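## Task

Place plate E01 in the OUT nest, lying level within the nest's locating features and turned so its well A1 is at the nest corner labelled A1. Plates E07, E10, E70 and E17 must finish exactly where they began. The result counts only if it stays put without the robot holding it. Finish by opening the gripper and backing away.

## Robot and tools

Robot: a single four-axis SCARA plate mover. Joints from base outward: lift (prismatic, 0.000 to 0.550 m), shoulder (-2.000 to 2.000 rad), elbow (-2.800 to 2.800 rad), wrist yaw (-12.566 to 12.566 rad), plus a two-finger gripper driven by one number. The gripper is always level; it can only translate and spin about vertical. Keep the elbow reading at least 0.4 rad away from 0, otherwise the arm may fold and fault.

Frames. Scene frame: origin on the table surface beneath the arm base, +z up, +y to the left when facing along +x. Gripper frame: fingers extend along +x, they open and close along y, z is vertical. The controlled point (end_effector_position) is the midpoint between the two rubber pads, 2 to 3 cm back from the fingertips. Plates are told apart only by their ID labels; well A1 sits at the plate's clipped corner.

The 5-number row, used by both motion tools: [dx, dy, dz, rz, opening], each a plain number from -1 to 1. dx, dy, dz, rz are an offset, expressed in the gripper's own axes, from the gripper pose printed in the most recent result that reported it (before any such result in a scene, and for the second or later call inside one reply, from wherever the robot is when the action begins). Scale: 1.0 equals 0.6 m for dx/dy/dz and 180 degrees for rz; rz positive turns from +x toward +y. Rows are not cumulative: each one is measured from that same reference pose. Opening is absolute, not an offset: +1 is fully open (0.140 m), -1 commands closed (pads still 0.066 m apart). A full close needs at least 0.6 s. Sending all-zero offsets is not idle: it pulls the hand back to the reference pose.

execute_actions: argument actions is a list holding at most one item. An empty list only returns the current state. An item {"rows": [[5 numbers], ...], "steps": n} runs up to 15 control steps of 1/30 s (default 15); one row per step, the final row repeats if rows run out. An item {"steps": n} without rows is a wait of up to 300 steps, counted from the previous result, so your reply time eats into it. Optional pictures (boolean) toggles camera images; they are included by default.

move: target is one row as above; speed in m/s from 0.002 to 0.5 (default 0.25), rotation capped at twice that in rad/s. It drives a straight path lasting 0.5 to 10 s (longer paths stop short). It does not avoid obstacles, the hand may trail or overshoot the path, and the opening is sent when the move starts. Its result adds a move: line with the ending (done, off_target, moving, held, fault) and limits (paced: the commanded pose was clipped; held: a check blocked some steps, after which the arm may jump quickly) plus distance to target.

wait: seconds from 0 to 10; nothing new is commanded. zoom_image: camera is cam_high (fixed, 896x504) or cam_wrist (fisheye on the hand, 616x616); region [x0, y0, x1, y1] in image pixels from the top-left, no larger than 504 by 504. finished_scene: scene is 1 or 2; irreversible, and it reports whether the goal was met. Ending a reply without any tool call ends all remaining scenes.

Control behaviour: every step the commanded pose is limited to 70 mm and 16 degrees from the measured pose; after an action the arm continues only to that last limited pose, so check the result and send the remainder. Joints decelerate together; large moves may still be incomplete when the result arrives. Offsets come from the measured pose, so repeating a small push against a rigid surface doesn't press harder, but against something yielding it goes deeper.

Result lines: a state line with end_effector_position (m) and end_effector_quat_wxyz in the scene frame (reported position may be off, more so at long reach); Joint positions (lift m, shoulder, elbow, wrist yaw rad, pad gap m); grip_measured on the command scale; HELD marks steps partly or wholly not sent; pose unreachable means the clearance check altered or blocked the command; Hand target shows where the controller is driving now; MOTOR HOT (from 85 °C) and OVER-TEMPERATURE FAULT (100 °C, brakes until cooled). Gripper readings may carry a constant error near 1 mm.

Gripping: command roughly 0.04 below grip_measured for a firm hold, less for a lighter one; pad force is about 18 N. Fast closing can squeeze excessively. A held part may occasionally get a brief tug.

Avoid: knocking or dropping anything off the table (ends the scene), disturbing the other plates, slamming or hard pressing (faster moves and targets far beyond contact hit harder), and exceeding joint load limits (lift 54.6 N, shoulder 8.19 N m, elbow 4.09 N m, wrist yaw 1.36 N m, payload included), which stops the arm for 10 s. Holding loads warms motors, even while you deliberate. Typical order: look, locate the plate and nest (zoom as needed), open, descend, grip, lift, carry, align the A1 corner, lower flat into the locators, release, rise clear, then finished_scene.

Each tool is called after "Call:" as name(argument=value, ...) on one line, values as JSON.

## Session

Call:
execute_actions(actions=[])

Scene clock: 0.00 s of 7200.00 s.
end_effector_position=(+0.7226, +0.1784, +0.3463) grip_measured=+1.00 end_effector_quat_wxyz=(+0.987, +0.000, +0.000, +0.160)
Joint positions: [ 0.341  0.841  1.984 -2.503  0.14 ]
Motor temperatures (°C, as the motors report them): [37 22 22 21]
Hand target: +0.723, +0.178, +0.346; +0.987, +0.000, +0.000, +0.160
camera_calibration (this result's frames):
cam_wrist: T_world_to_cam=[[0.31809, -0.948055, 0.00335861, -0.0527453], [-0.567999, -0.193408, -0.799982, 0.70949], [0.759076, 0.252558, -0.600015, -0.289546], [0, 0, 0, 1]] pos_world=[0.639555, 0.160343, 0.394024]

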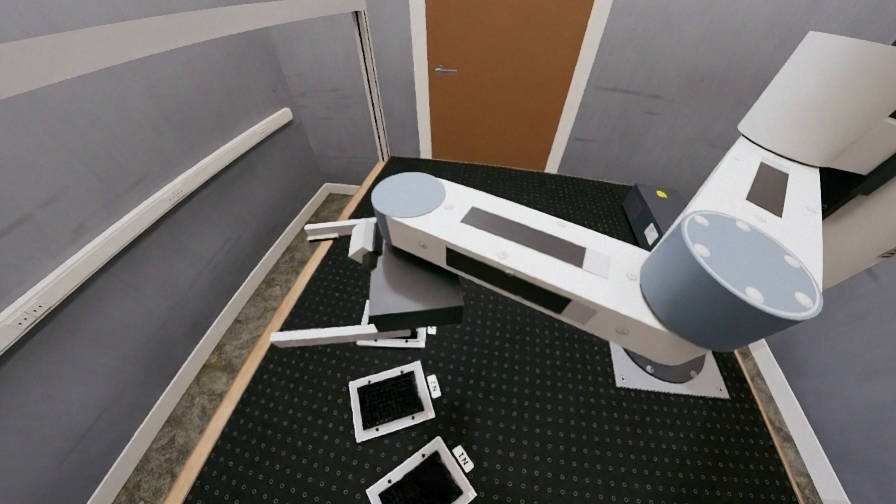

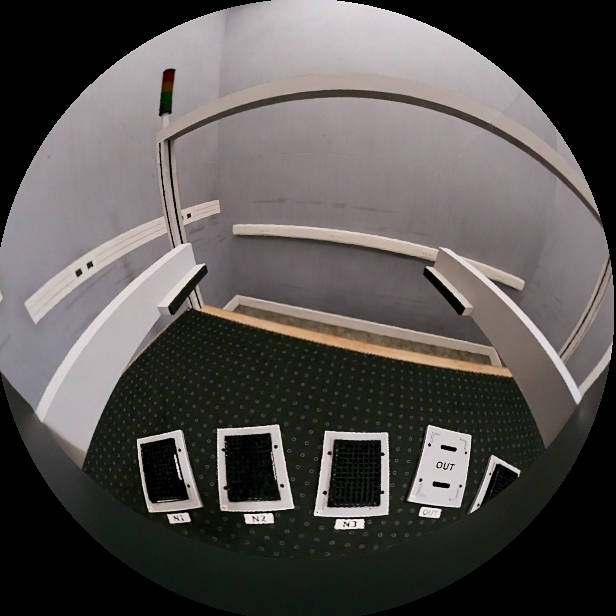

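Call:
move(target=[-0.268, 0.111, -0.385, 0.047, 1], speed=0.5)

Call:
zoom_image(camera="cam_wrist", region=[110, 250, 320, 390])

Call:
zoom_image(camera="cam_wrist", region=[300, 250, 510, 390])

Scene clock: 5.37 s of 7200.00 s.
end_effector_position=(+0.5489, +0.1905, +0.1153) grip_measured=+1.00 end_effector_quat_wxyz=(+0.973, +0.000, +0.000, +0.233)
Joint positions: [ 0.11   1.359  1.126 -2.015  0.14 ]
Motor temperatures (°C, as the motors report them): [37 22 22 21]
Hand target: +0.549, +0.191, +0.115; +0.973, +0.000, +0.000, +0.233
Off the commanded pose: 0.000 m, 0 deg.
After step 90, 1.17 s passed at rest.
move: done; limits=paced
camera_calibration (this result's frames):
cam_wrist: T_world_to_cam=[[0.453758, -0.891118, 0.00335861, -0.0705574], [-0.533471, -0.274659, -0.799982, 0.424888], [0.713801, 0.361207, -0.600015, -0.295251], [0, 0, 0, 1]] pos_world=[0.469432, 0.160471, 0.162985]

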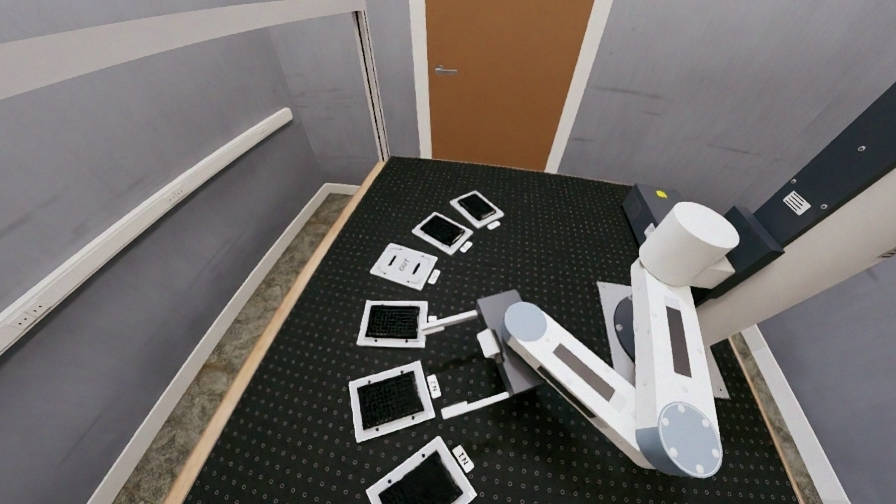

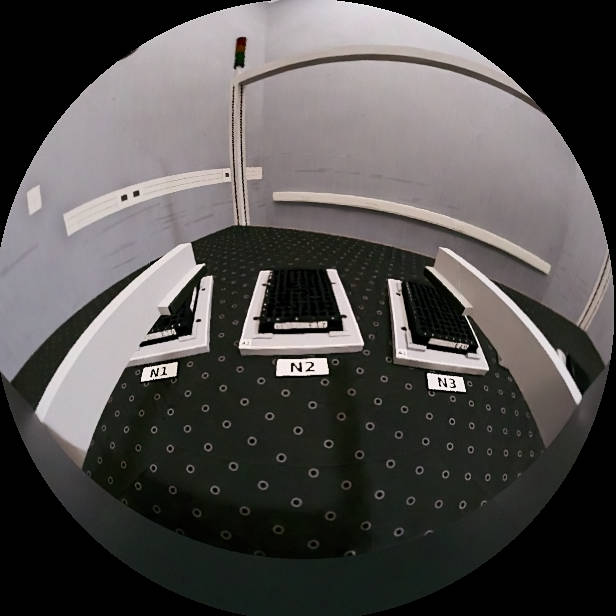

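Region (110, 250, 320, 390) of cam_wrist's 616x616 image, scaled by 2.400, with more detail than that image has.

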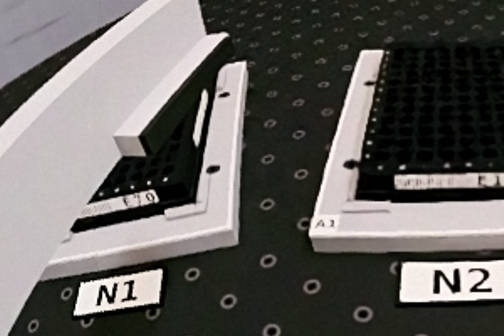

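Region (300, 250, 510, 390) of cam_wrist's 616x616 image, scaled by 2.400, with more detail than that image has.

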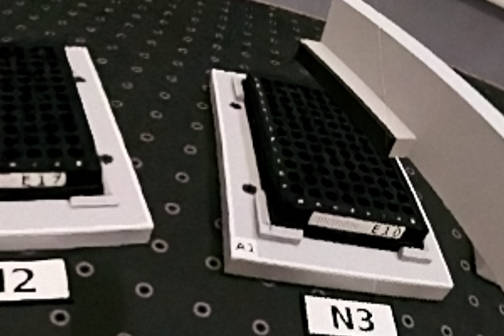

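Call:
move(target=[-0.2985, -0.5733, 0, -0.3056, 1], speed=0.5)

Call:
zoom_image(camera="cam_wrist", region=[230, 250, 390, 370])

Call:
zoom_image(camera="cam_wrist", region=[360, 260, 520, 390])

Call:
zoom_image(camera="cam_wrist", region=[90, 260, 250, 390])

Scene clock: 9.80 s of 7200.00 s.
end_effector_position=(+0.5450, -0.1972, +0.1153) grip_measured=+1.00 end_effector_quat_wxyz=(+0.970, +0.000, +0.000, -0.243)
Joint positions: [ 0.11   0.398  1.125 -2.012  0.14 ]
Motor temperatures (°C, as the motors report them): [37 22 22 21]
Hand target: +0.545, -0.197, +0.115; +0.970, +0.000, +0.000, -0.243
Off the commanded pose: 0.000 m, 0 deg.
move: done
camera_calibration (this result's frames):
cam_wrist: T_world_to_cam=[[-0.469554, -0.882897, 0.00335861, 0.0904857], [-0.531019, 0.27937, -0.799982, 0.424234], [0.705363, -0.377418, -0.600015, -0.293476], [0, 0, 0, 1]] pos_world=[0.474772, -0.149392, 0.162986]

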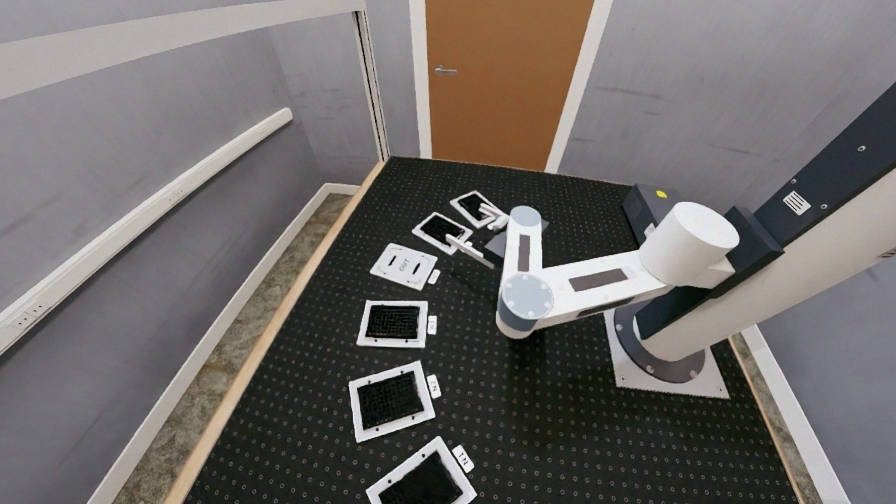

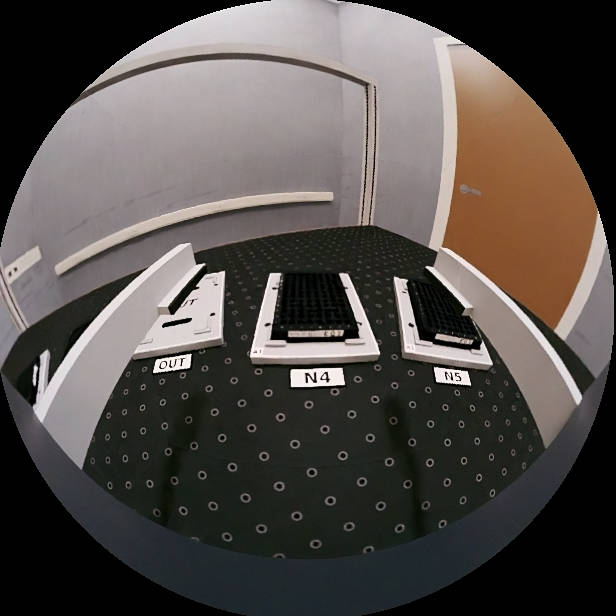

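Region (230, 250, 390, 370) of cam_wrist's 616x616 image, scaled by 3.150, with more detail than that image has; it fills the top 378 rows of this view, and the rest is white.

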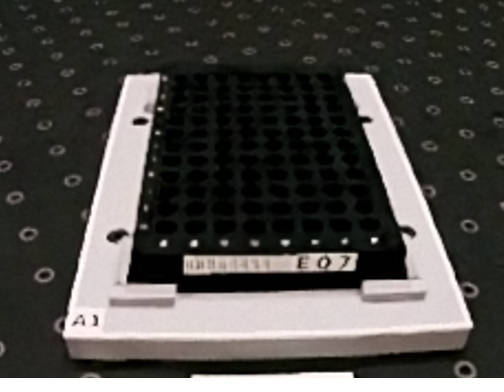

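Region (360, 260, 520, 390) of cam_wrist's 616x616 image, scaled by 3.150, with more detail than that image has; it fills the top 410 rows of this view, and the rest is white.

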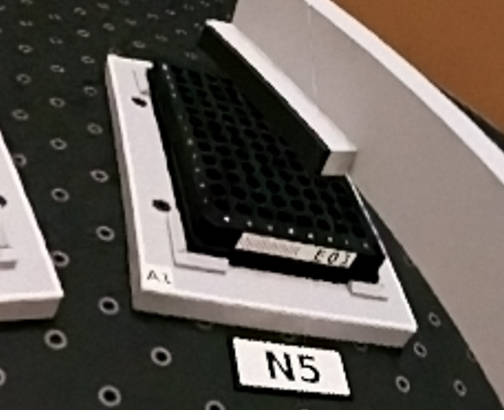

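Region (90, 260, 250, 390) of cam_wrist's 616x616 image, scaled by 3.150, with more detail than that image has; it fills the top 410 rows of this view, and the rest is white.

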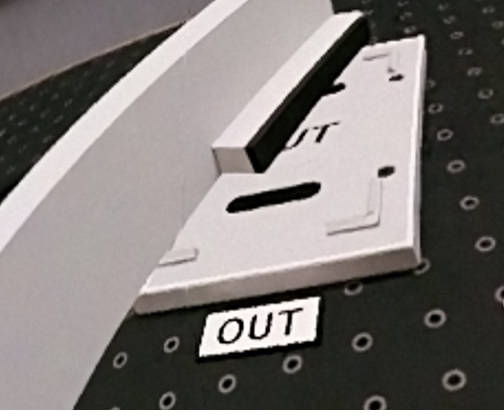

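Call:
move(target=[0.1513, -0.2887, -0.0983, -0.094, 0], speed=0.4)

Call:
zoom_image(camera="cam_wrist", region=[200, 360, 320, 450])

Call:
zoom_image(camera="cam_wrist", region=[320, 360, 440, 450])

Call:
zoom_image(camera="cam_wrist", region=[245, 255, 385, 315])

Scene clock: 22.87 s of 7200.00 s.
end_effector_position=(+0.5435, -0.3928, +0.0563) grip_measured=+0.00 end_effector_quat_wxyz=(+0.924, +0.000, +0.000, -0.383)
Joint positions: [ 0.051 -0.194  1.743 -2.334  0.103]
Motor temperatures (°C, as the motors report them): [37 22 22 21]
Hand target: +0.544, -0.393, +0.056; +0.924, +0.000, +0.000, -0.383
Off the commanded pose: 0.000 m, 0 deg.
After step 90, 9.00 s passed at rest.
move: done
camera_calibration (this result's frames):
cam_wrist: T_world_to_cam=[[-0.706122, -0.708083, 0.00335861, 0.114566], [-0.426762, 0.421786, -0.799982, 0.43017], [0.565036, -0.566318, -0.600015, -0.399618], [0, 0, 0, 1]] pos_world=[0.490276, -0.326628, 0.103967]

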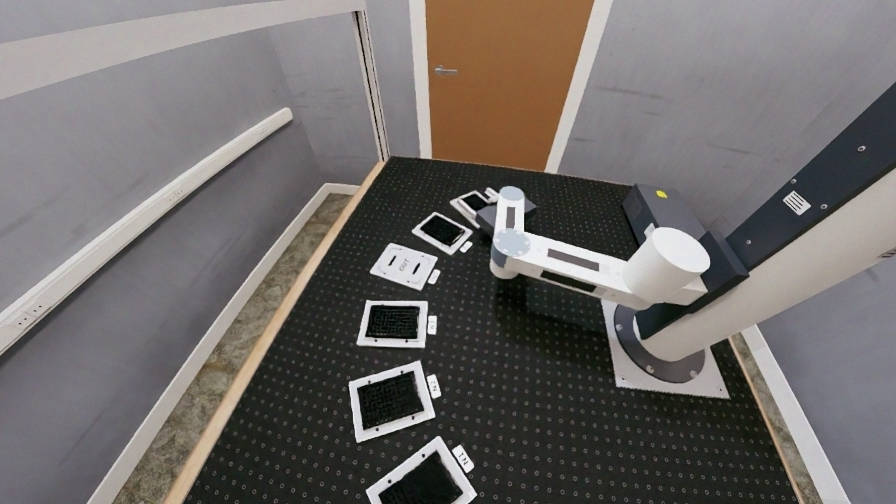

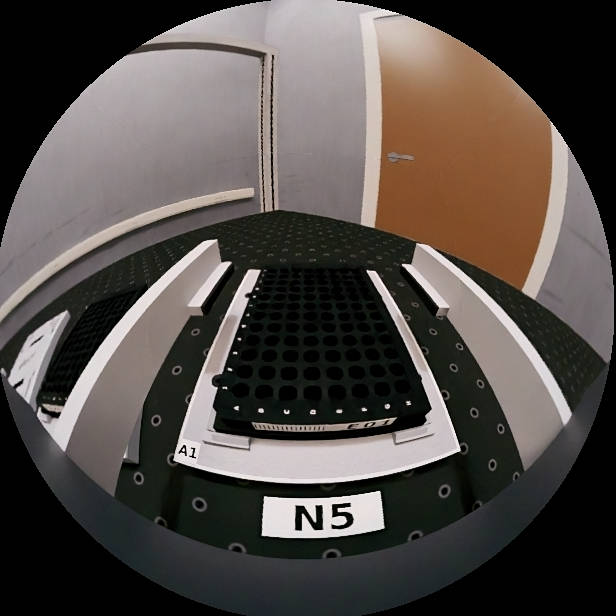

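Region (200, 360, 320, 450) of cam_wrist's 616x616 image, scaled by 4.200, with more detail than that image has; it fills the top 378 rows of this view, and the rest is white.

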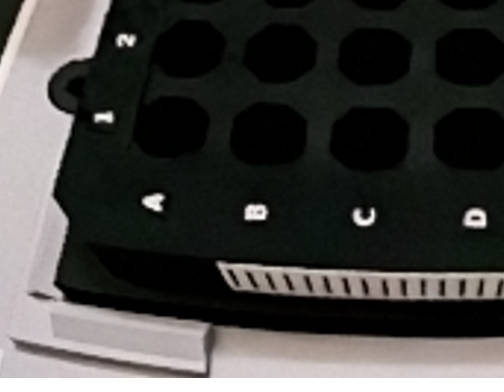

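Region (320, 360, 440, 450) of cam_wrist's 616x616 image, scaled by 4.200, with more detail than that image has; it fills the top 378 rows of this view, and the rest is white.

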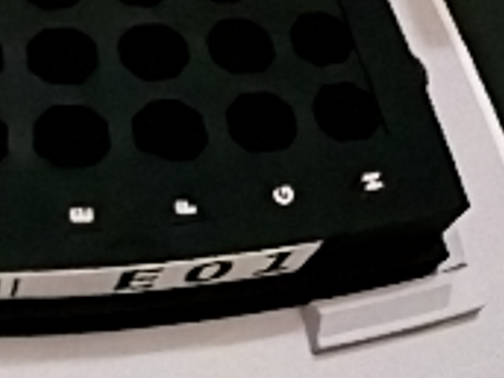

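Region (245, 255, 385, 315) of cam_wrist's 616x616 image, scaled by 3.600, with more detail than that image has; it fills the top 216 rows of this view, and the rest is white.

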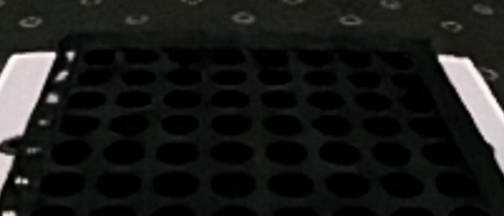

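Call:
move(target=[0.0017, 0.002, -0.0355, 0.0007, -0.3], speed=0.1)

Call:
execute_actions(actions=[{"rows": [[0,0,0,0,-0.35],[0,0,0,0,-0.4],[0,0,0,0,-0.44],[0,0,0,0,-0.47],[0,0,0,0,-0.49],[0,0,0,0,-0.51],[0,0,0,0,-0.53],[0,0,0,0,-0.545],[0,0,0,0,-0.56],[0,0,0,0,-0.57],[0,0,0,0,-0.58],[0,0,0,0,-0.59],[0,0,0,0,-0.60]], "steps": 15}], pictures=false)

Scene clock: 30.10 s of 7200.00 s.
end_effector_position=(+0.5451, -0.3926, +0.0350) grip_measured=-0.30 end_effector_quat_wxyz=(+0.924, +0.000, +0.000, -0.382)
Joint positions: [ 0.03  -0.194  1.748 -2.338  0.092]
Motor temperatures (°C, as the motors report them): [37 22 22 21]
Hand target: +0.545, -0.393, +0.035; +0.924, +0.000, +0.000, -0.382
Off the commanded pose: 0.000 m, 0 deg.
After step 90, 3.53 s passed at rest.
move: done
camera_calibration (this result's frames):
cam_wrist: T_world_to_cam=[[-0.704364, -0.709831, 0.00335861, 0.11426], [-0.427807, 0.420727, -0.799982, 0.413843], [0.566439, -0.564915, -0.600015, -0.413416], [0, 0, 0, 1]] pos_world=[0.4917, -0.326554, 0.0826268]

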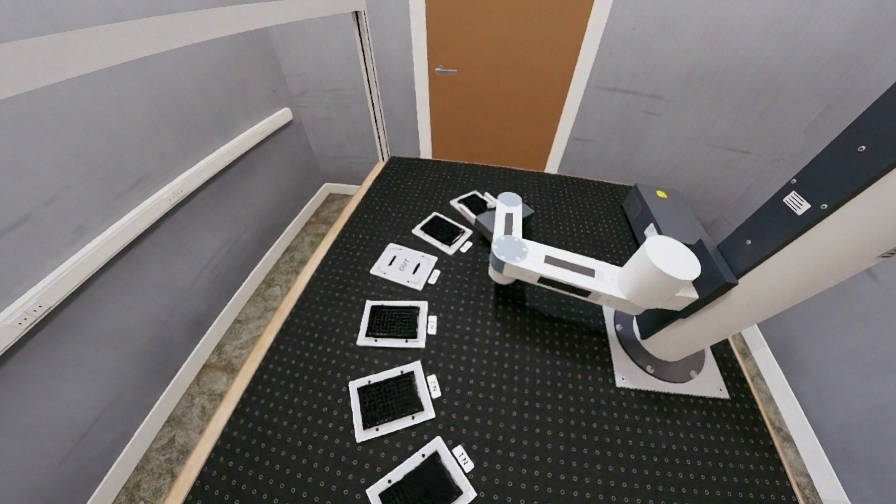

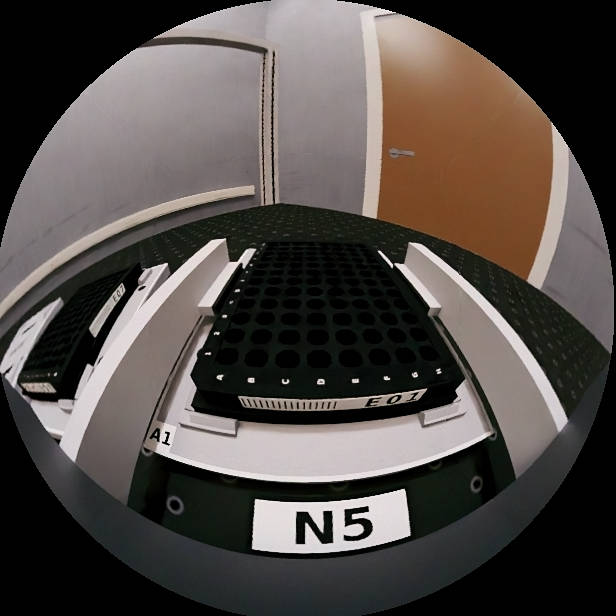

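Scene clock: 30.60 s of 7200.00 s.
end_effector_position=(+0.5451, -0.3926, +0.0350) grip_measured=-0.55 end_effector_quat_wxyz=(+0.924, +0.000, +0.000, -0.382)
Joint positions: [ 0.03  -0.194  1.748 -2.338  0.083]
Motor temperatures (°C, as the motors report them): [37 22 22 21]
Hand target: +0.545, -0.393, +0.035; +0.924, +0.000, +0.000, -0.382
Off the commanded pose: 0.000 m, 0 deg.
Steps of this call (steps 1 to 15: all 15 steps of this action). Readings (end_effector_position):
1: (+0.5451, -0.3926, +0.0350)
2: (+0.5451, -0.3926, +0.0350)
4: (+0.5451, -0.3926, +0.0350)
8: (+0.5451, -0.3926, +0.0350)
15: the state above

Call:
move(target=[0, 0, 0.02, 0, -0.6], speed=0.05)

Call:
zoom_image(camera="cam_wrist", region=[150, 380, 270, 480])

Call:
zoom_image(camera="cam_wrist", region=[380, 380, 500, 480])

Call:
move(target=[0, 0, 0.03, 0, -0.6], speed=0.15)

Call:
move(target=[-0.1376, 0.5668, 0, 0.1908, -0.6], speed=0.35)

Call:
move(target=[0, 0, -0.03, 0, -0.6], speed=0.1)

Call:
zoom_image(camera="cam_wrist", region=[150, 380, 270, 480])

Call:
zoom_image(camera="cam_wrist", region=[380, 380, 500, 480])

Scene clock: 38.57 s of 7200.00 s.
end_effector_position=(+0.5451, -0.3926, +0.0470) grip_measured=-0.55 end_effector_quat_wxyz=(+0.924, +0.000, +0.000, -0.382)
Joint positions: [ 0.042 -0.194  1.748 -2.338  0.083]
Motor temperatures (°C, as the motors report them): [37 22 22 21]
Hand target: +0.545, -0.393, +0.047; +0.924, +0.000, +0.000, -0.382
Off the commanded pose: 0.000 m, 0 deg.
After step 90, 4.27 s passed at rest.
move: done
camera_calibration (this result's frames):
cam_wrist: T_world_to_cam=[[-0.704346, -0.709848, 0.00335861, 0.114216], [-0.427817, 0.420716, -0.799982, 0.423467], [0.566453, -0.564901, -0.600015, -0.406202], [0, 0, 0, 1]] pos_world=[0.491708, -0.326547, 0.0946548]

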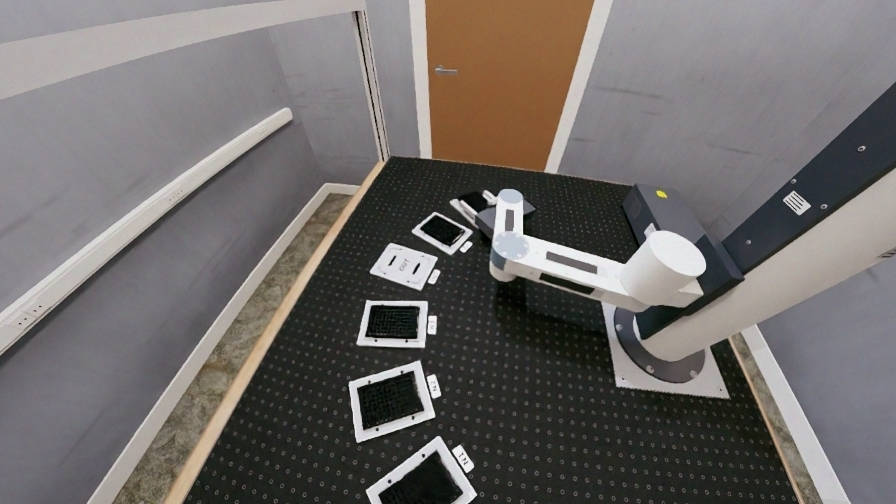

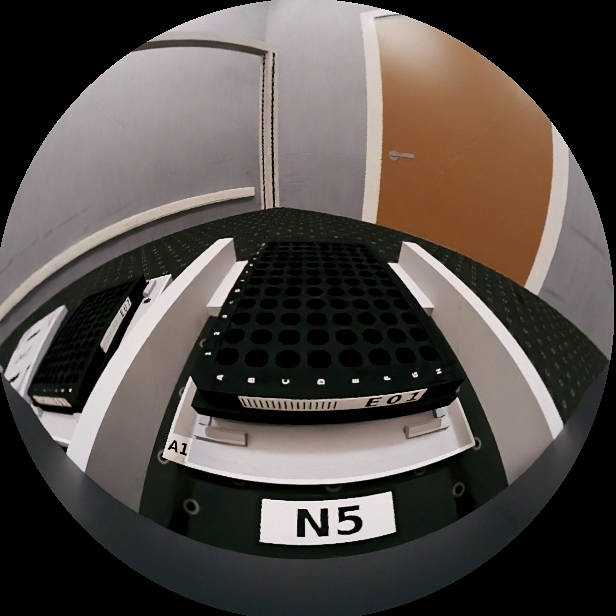

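Region (150, 380, 270, 480) of cam_wrist's 616x616 image, scaled by 4.200, with more detail than that image has.

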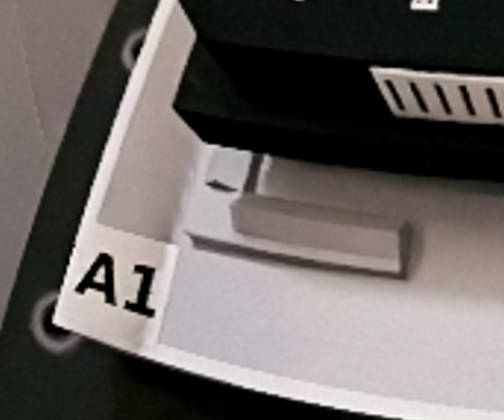

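Region (380, 380, 500, 480) of cam_wrist's 616x616 image, scaled by 4.200, with more detail than that image has.

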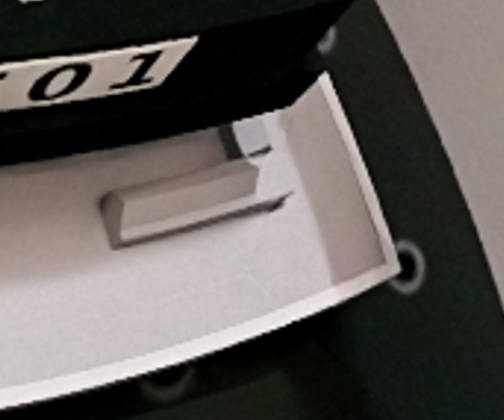

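Scene clock: 39.27 s of 7200.00 s.
end_effector_position=(+0.5451, -0.3926, +0.0650) grip_measured=-0.55 end_effector_quat_wxyz=(+0.924, +0.000, +0.000, -0.382)
Joint positions: [ 0.06  -0.194  1.748 -2.338  0.083]
Motor temperatures (°C, as the motors report them): [37 22 22 21]
Hand target: +0.545, -0.393, +0.065; +0.924, +0.000, +0.000, -0.382
Off the commanded pose: 0.000 m, 0 deg.
move: done
camera_calibration (this result's frames):
cam_wrist: T_world_to_cam=[[-0.704344, -0.709851, 0.00335861, 0.114154], [-0.427819, 0.420714, -0.799982, 0.437889], [0.566455, -0.564899, -0.600015, -0.395386], [0, 0, 0, 1]] pos_world=[0.491709, -0.326547, 0.112683]

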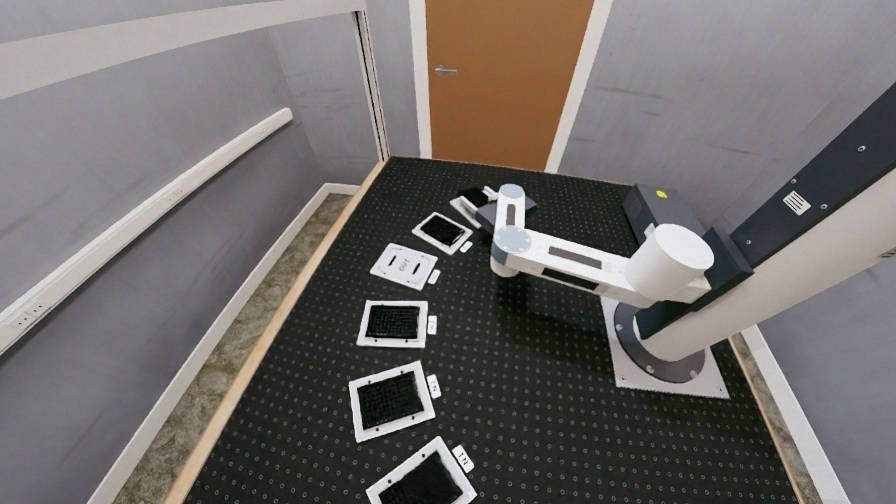

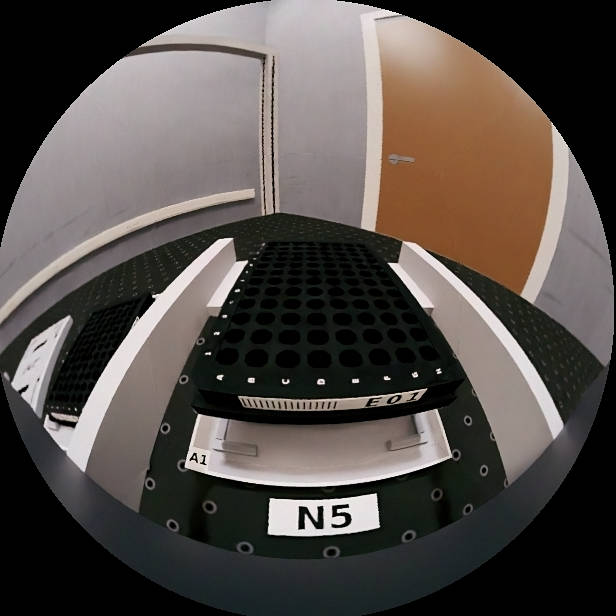

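Scene clock: 40.67 s of 7200.00 s.
end_effector_position=(+0.7265, -0.0930, +0.0650) grip_measured=-0.55 end_effector_quat_wxyz=(+0.996, +0.000, +0.000, -0.091)
Joint positions: [ 0.06   0.416  1.872 -2.471  0.083]
Motor temperatures (°C, as the motors report them): [37 22 22 21]
Hand target: +0.726, -0.093, +0.065; +0.996, +0.000, +0.000, -0.092
Off the commanded pose: 0.000 m, 0 deg.
move: done
camera_calibration (this result's frames):
cam_wrist: T_world_to_cam=[[-0.180244, -0.983616, 0.00335861, 0.0483321], [-0.590676, 0.105508, -0.799982, 0.478418], [0.78652, -0.146176, -0.600015, -0.449798], [0, 0, 0, 1]] pos_world=[0.645077, -0.0686861, 0.112678]

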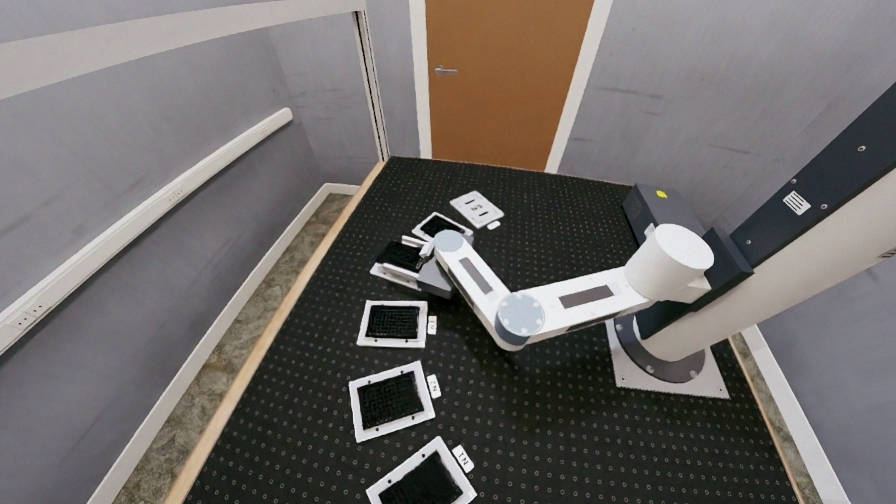

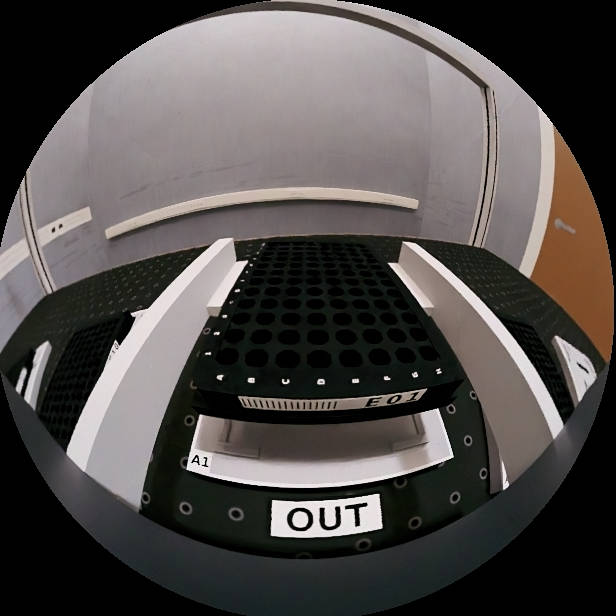

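Scene clock: 41.37 s of 7200.00 s.
end_effector_position=(+0.7265, -0.0930, +0.0469) grip_measured=-0.55 end_effector_quat_wxyz=(+0.996, +0.000, +0.000, -0.091)
Joint positions: [ 0.042  0.417  1.872 -2.471  0.083]
Motor temperatures (°C, as the motors report them): [37 22 22 21]
Hand target: +0.726, -0.093, +0.047; +0.996, +0.000, +0.000, -0.091
Off the commanded pose: 0.000 m, 0 deg.
move: done
camera_calibration (this result's frames):
cam_wrist: T_world_to_cam=[[-0.180225, -0.98362, 0.00335861, 0.0483904], [-0.590678, 0.105496, -0.799982, 0.463977], [0.786523, -0.14616, -0.600015, -0.460629], [0, 0, 0, 1]] pos_world=[0.645078, -0.0686757, 0.0946261]

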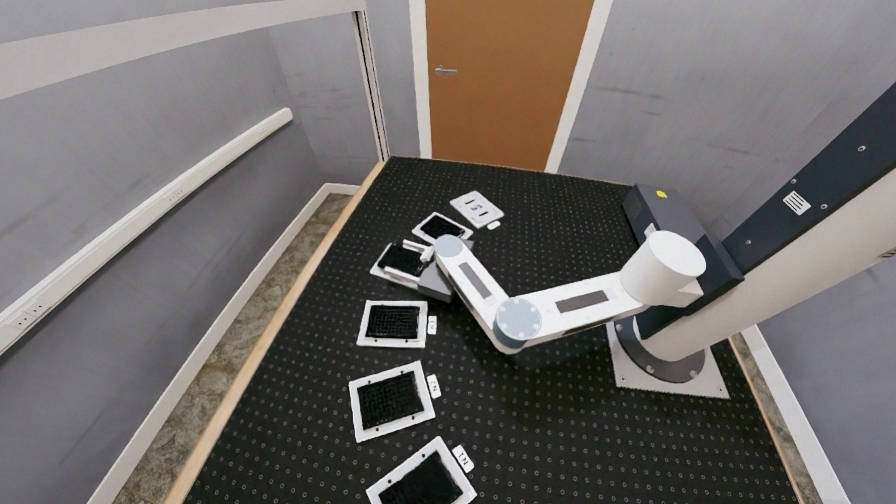

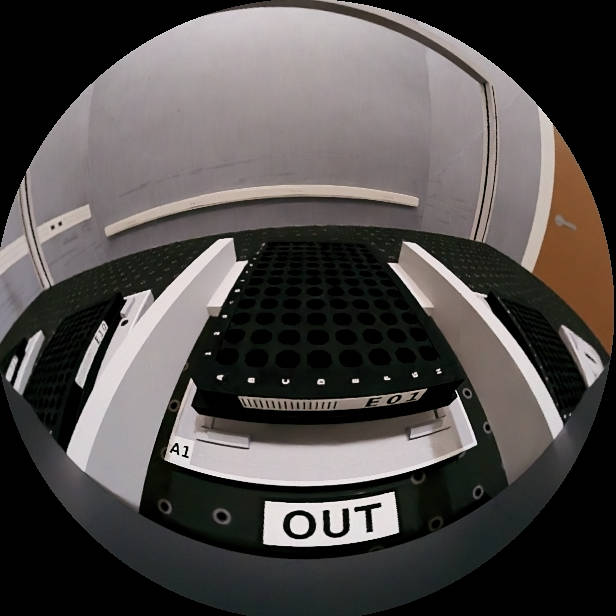

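Region (150, 380, 270, 480) of cam_wrist's 616x616 image, scaled by 4.200, with more detail than that image has.

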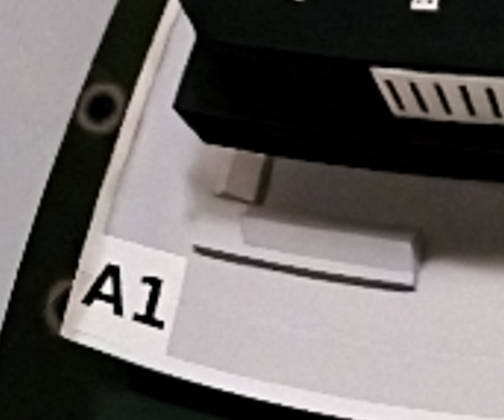

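Region (380, 380, 500, 480) of cam_wrist's 616x616 image, scaled by 4.200, with more detail than that image has.

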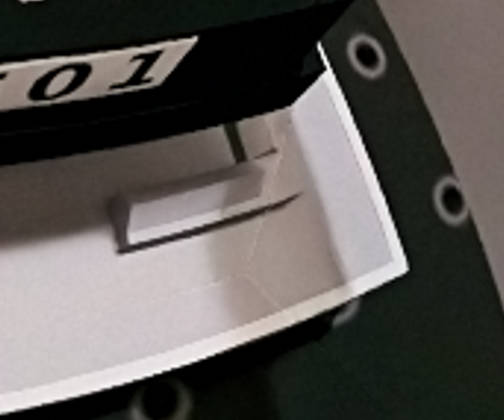

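Call:
move(target=[-0.0009, -0.0012, 0.0001, 0.0017, -0.6], speed=0.05)

Call:
zoom_image(camera="cam_wrist", region=[150, 380, 270, 480])

Call:
zoom_image(camera="cam_wrist", region=[380, 380, 500, 480])

Scene clock: 54.47 s of 7200.00 s.
end_effector_position=(+0.7259, -0.0935, +0.0470) grip_measured=-0.55 end_effector_quat_wxyz=(+0.996, +0.000, +0.000, -0.088)
Joint positions: [ 0.042  0.415  1.868 -2.46   0.083]
Motor temperatures (°C, as the motors report them): [37 22 22 21]
Hand target: +0.726, -0.094, +0.047; +0.996, +0.000, +0.000, -0.089
Off the commanded pose: 0.000 m, 0 deg.
After step 90, 9.40 s passed at rest.
move: done
camera_calibration (this result's frames):
cam_wrist: T_world_to_cam=[[-0.17488, -0.984584, 0.00335861, 0.0438369], [-0.591242, 0.102287, -0.799982, 0.463793], [0.787306, -0.141887, -0.600015, -0.460394], [0, 0, 0, 1]] pos_world=[0.644351, -0.0696026, 0.0946349]

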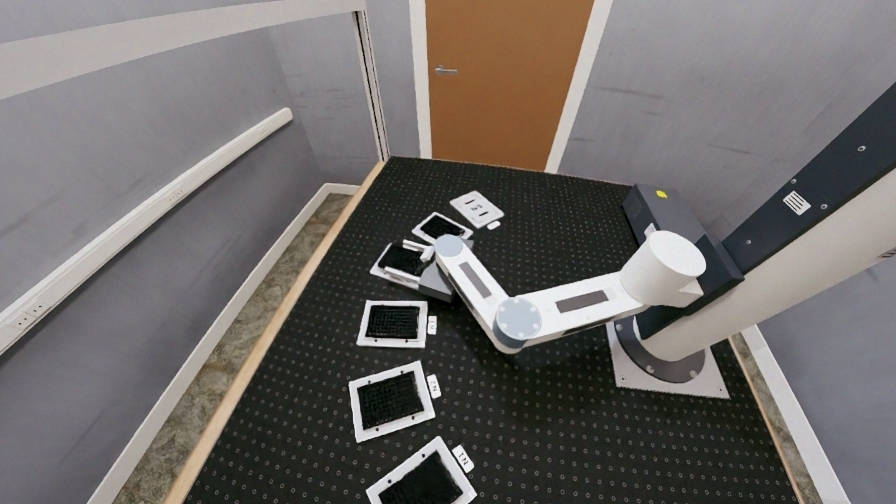

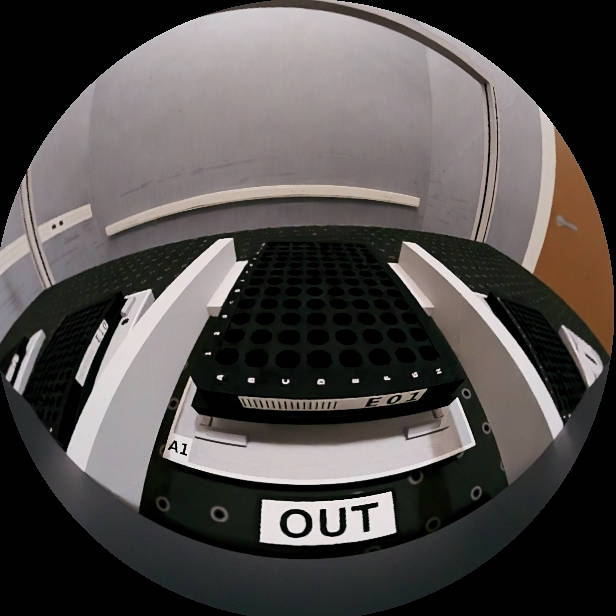

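Region (150, 380, 270, 480) of cam_wrist's 616x616 image, scaled by 4.200, with more detail than that image has.

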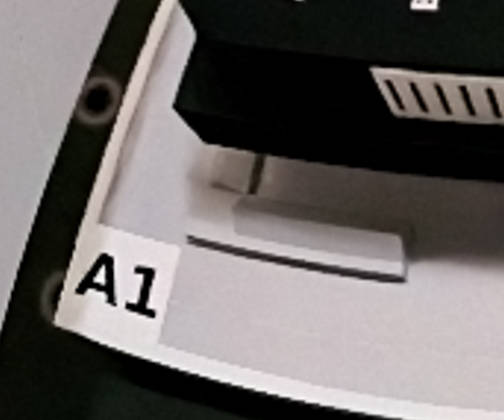

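Region (380, 380, 500, 480) of cam_wrist's 616x616 image, scaled by 4.200, with more detail than that image has.

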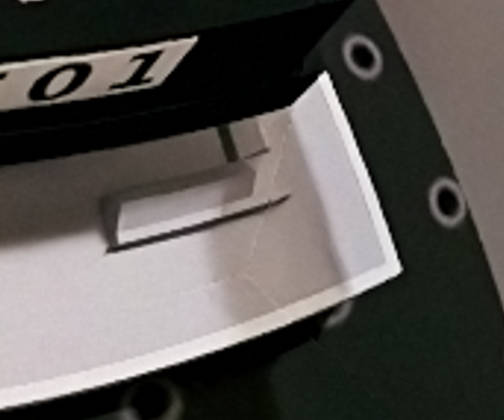

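Matches the reference. Lower.

Call:
move(target=[0, 0, -0.0197, 0, -0.6], speed=0.02)

Scene clock: 56.50 s of 7200.00 s.
end_effector_position=(+0.7259, -0.0935, +0.0351) grip_measured=-0.55 end_effector_quat_wxyz=(+0.996, +0.000, +0.000, -0.088)
Joint positions: [ 0.03   0.415  1.868 -2.46   0.083]
Motor temperatures (°C, as the motors report them): [37 22 22 21]
Hand target: +0.726, -0.093, +0.035; +0.996, +0.000, +0.000, -0.088
Off the commanded pose: 0.000 m, 0 deg.
move: done
camera_calibration (this result's frames):
cam_wrist: T_world_to_cam=[[-0.174868, -0.984586, 0.00335861, 0.0438721], [-0.591243, 0.102279, -0.799982, 0.454296], [0.787307, -0.141877, -0.600015, -0.467518], [0, 0, 0, 1]] pos_world=[0.644352, -0.0695991, 0.0827633]

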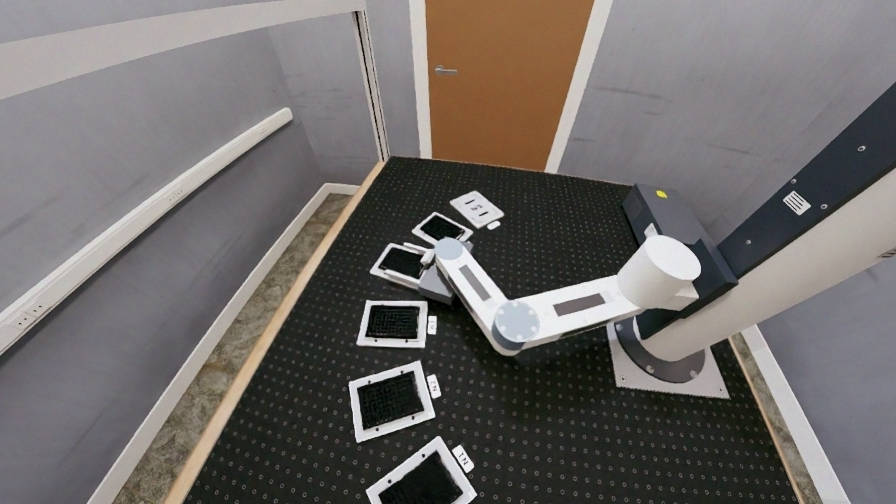

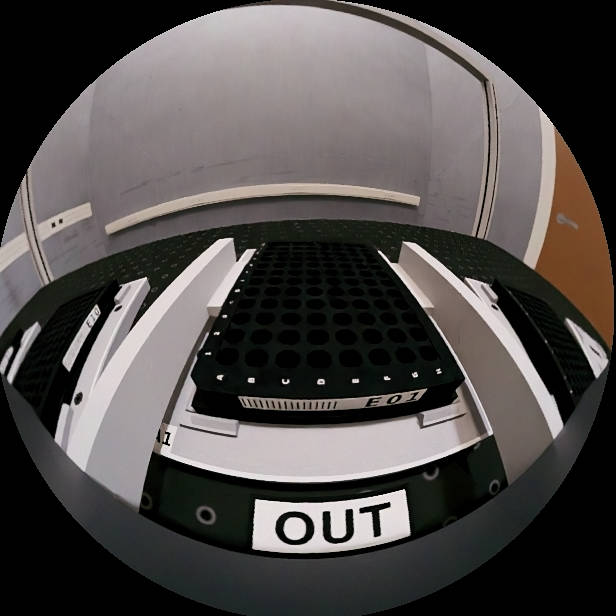

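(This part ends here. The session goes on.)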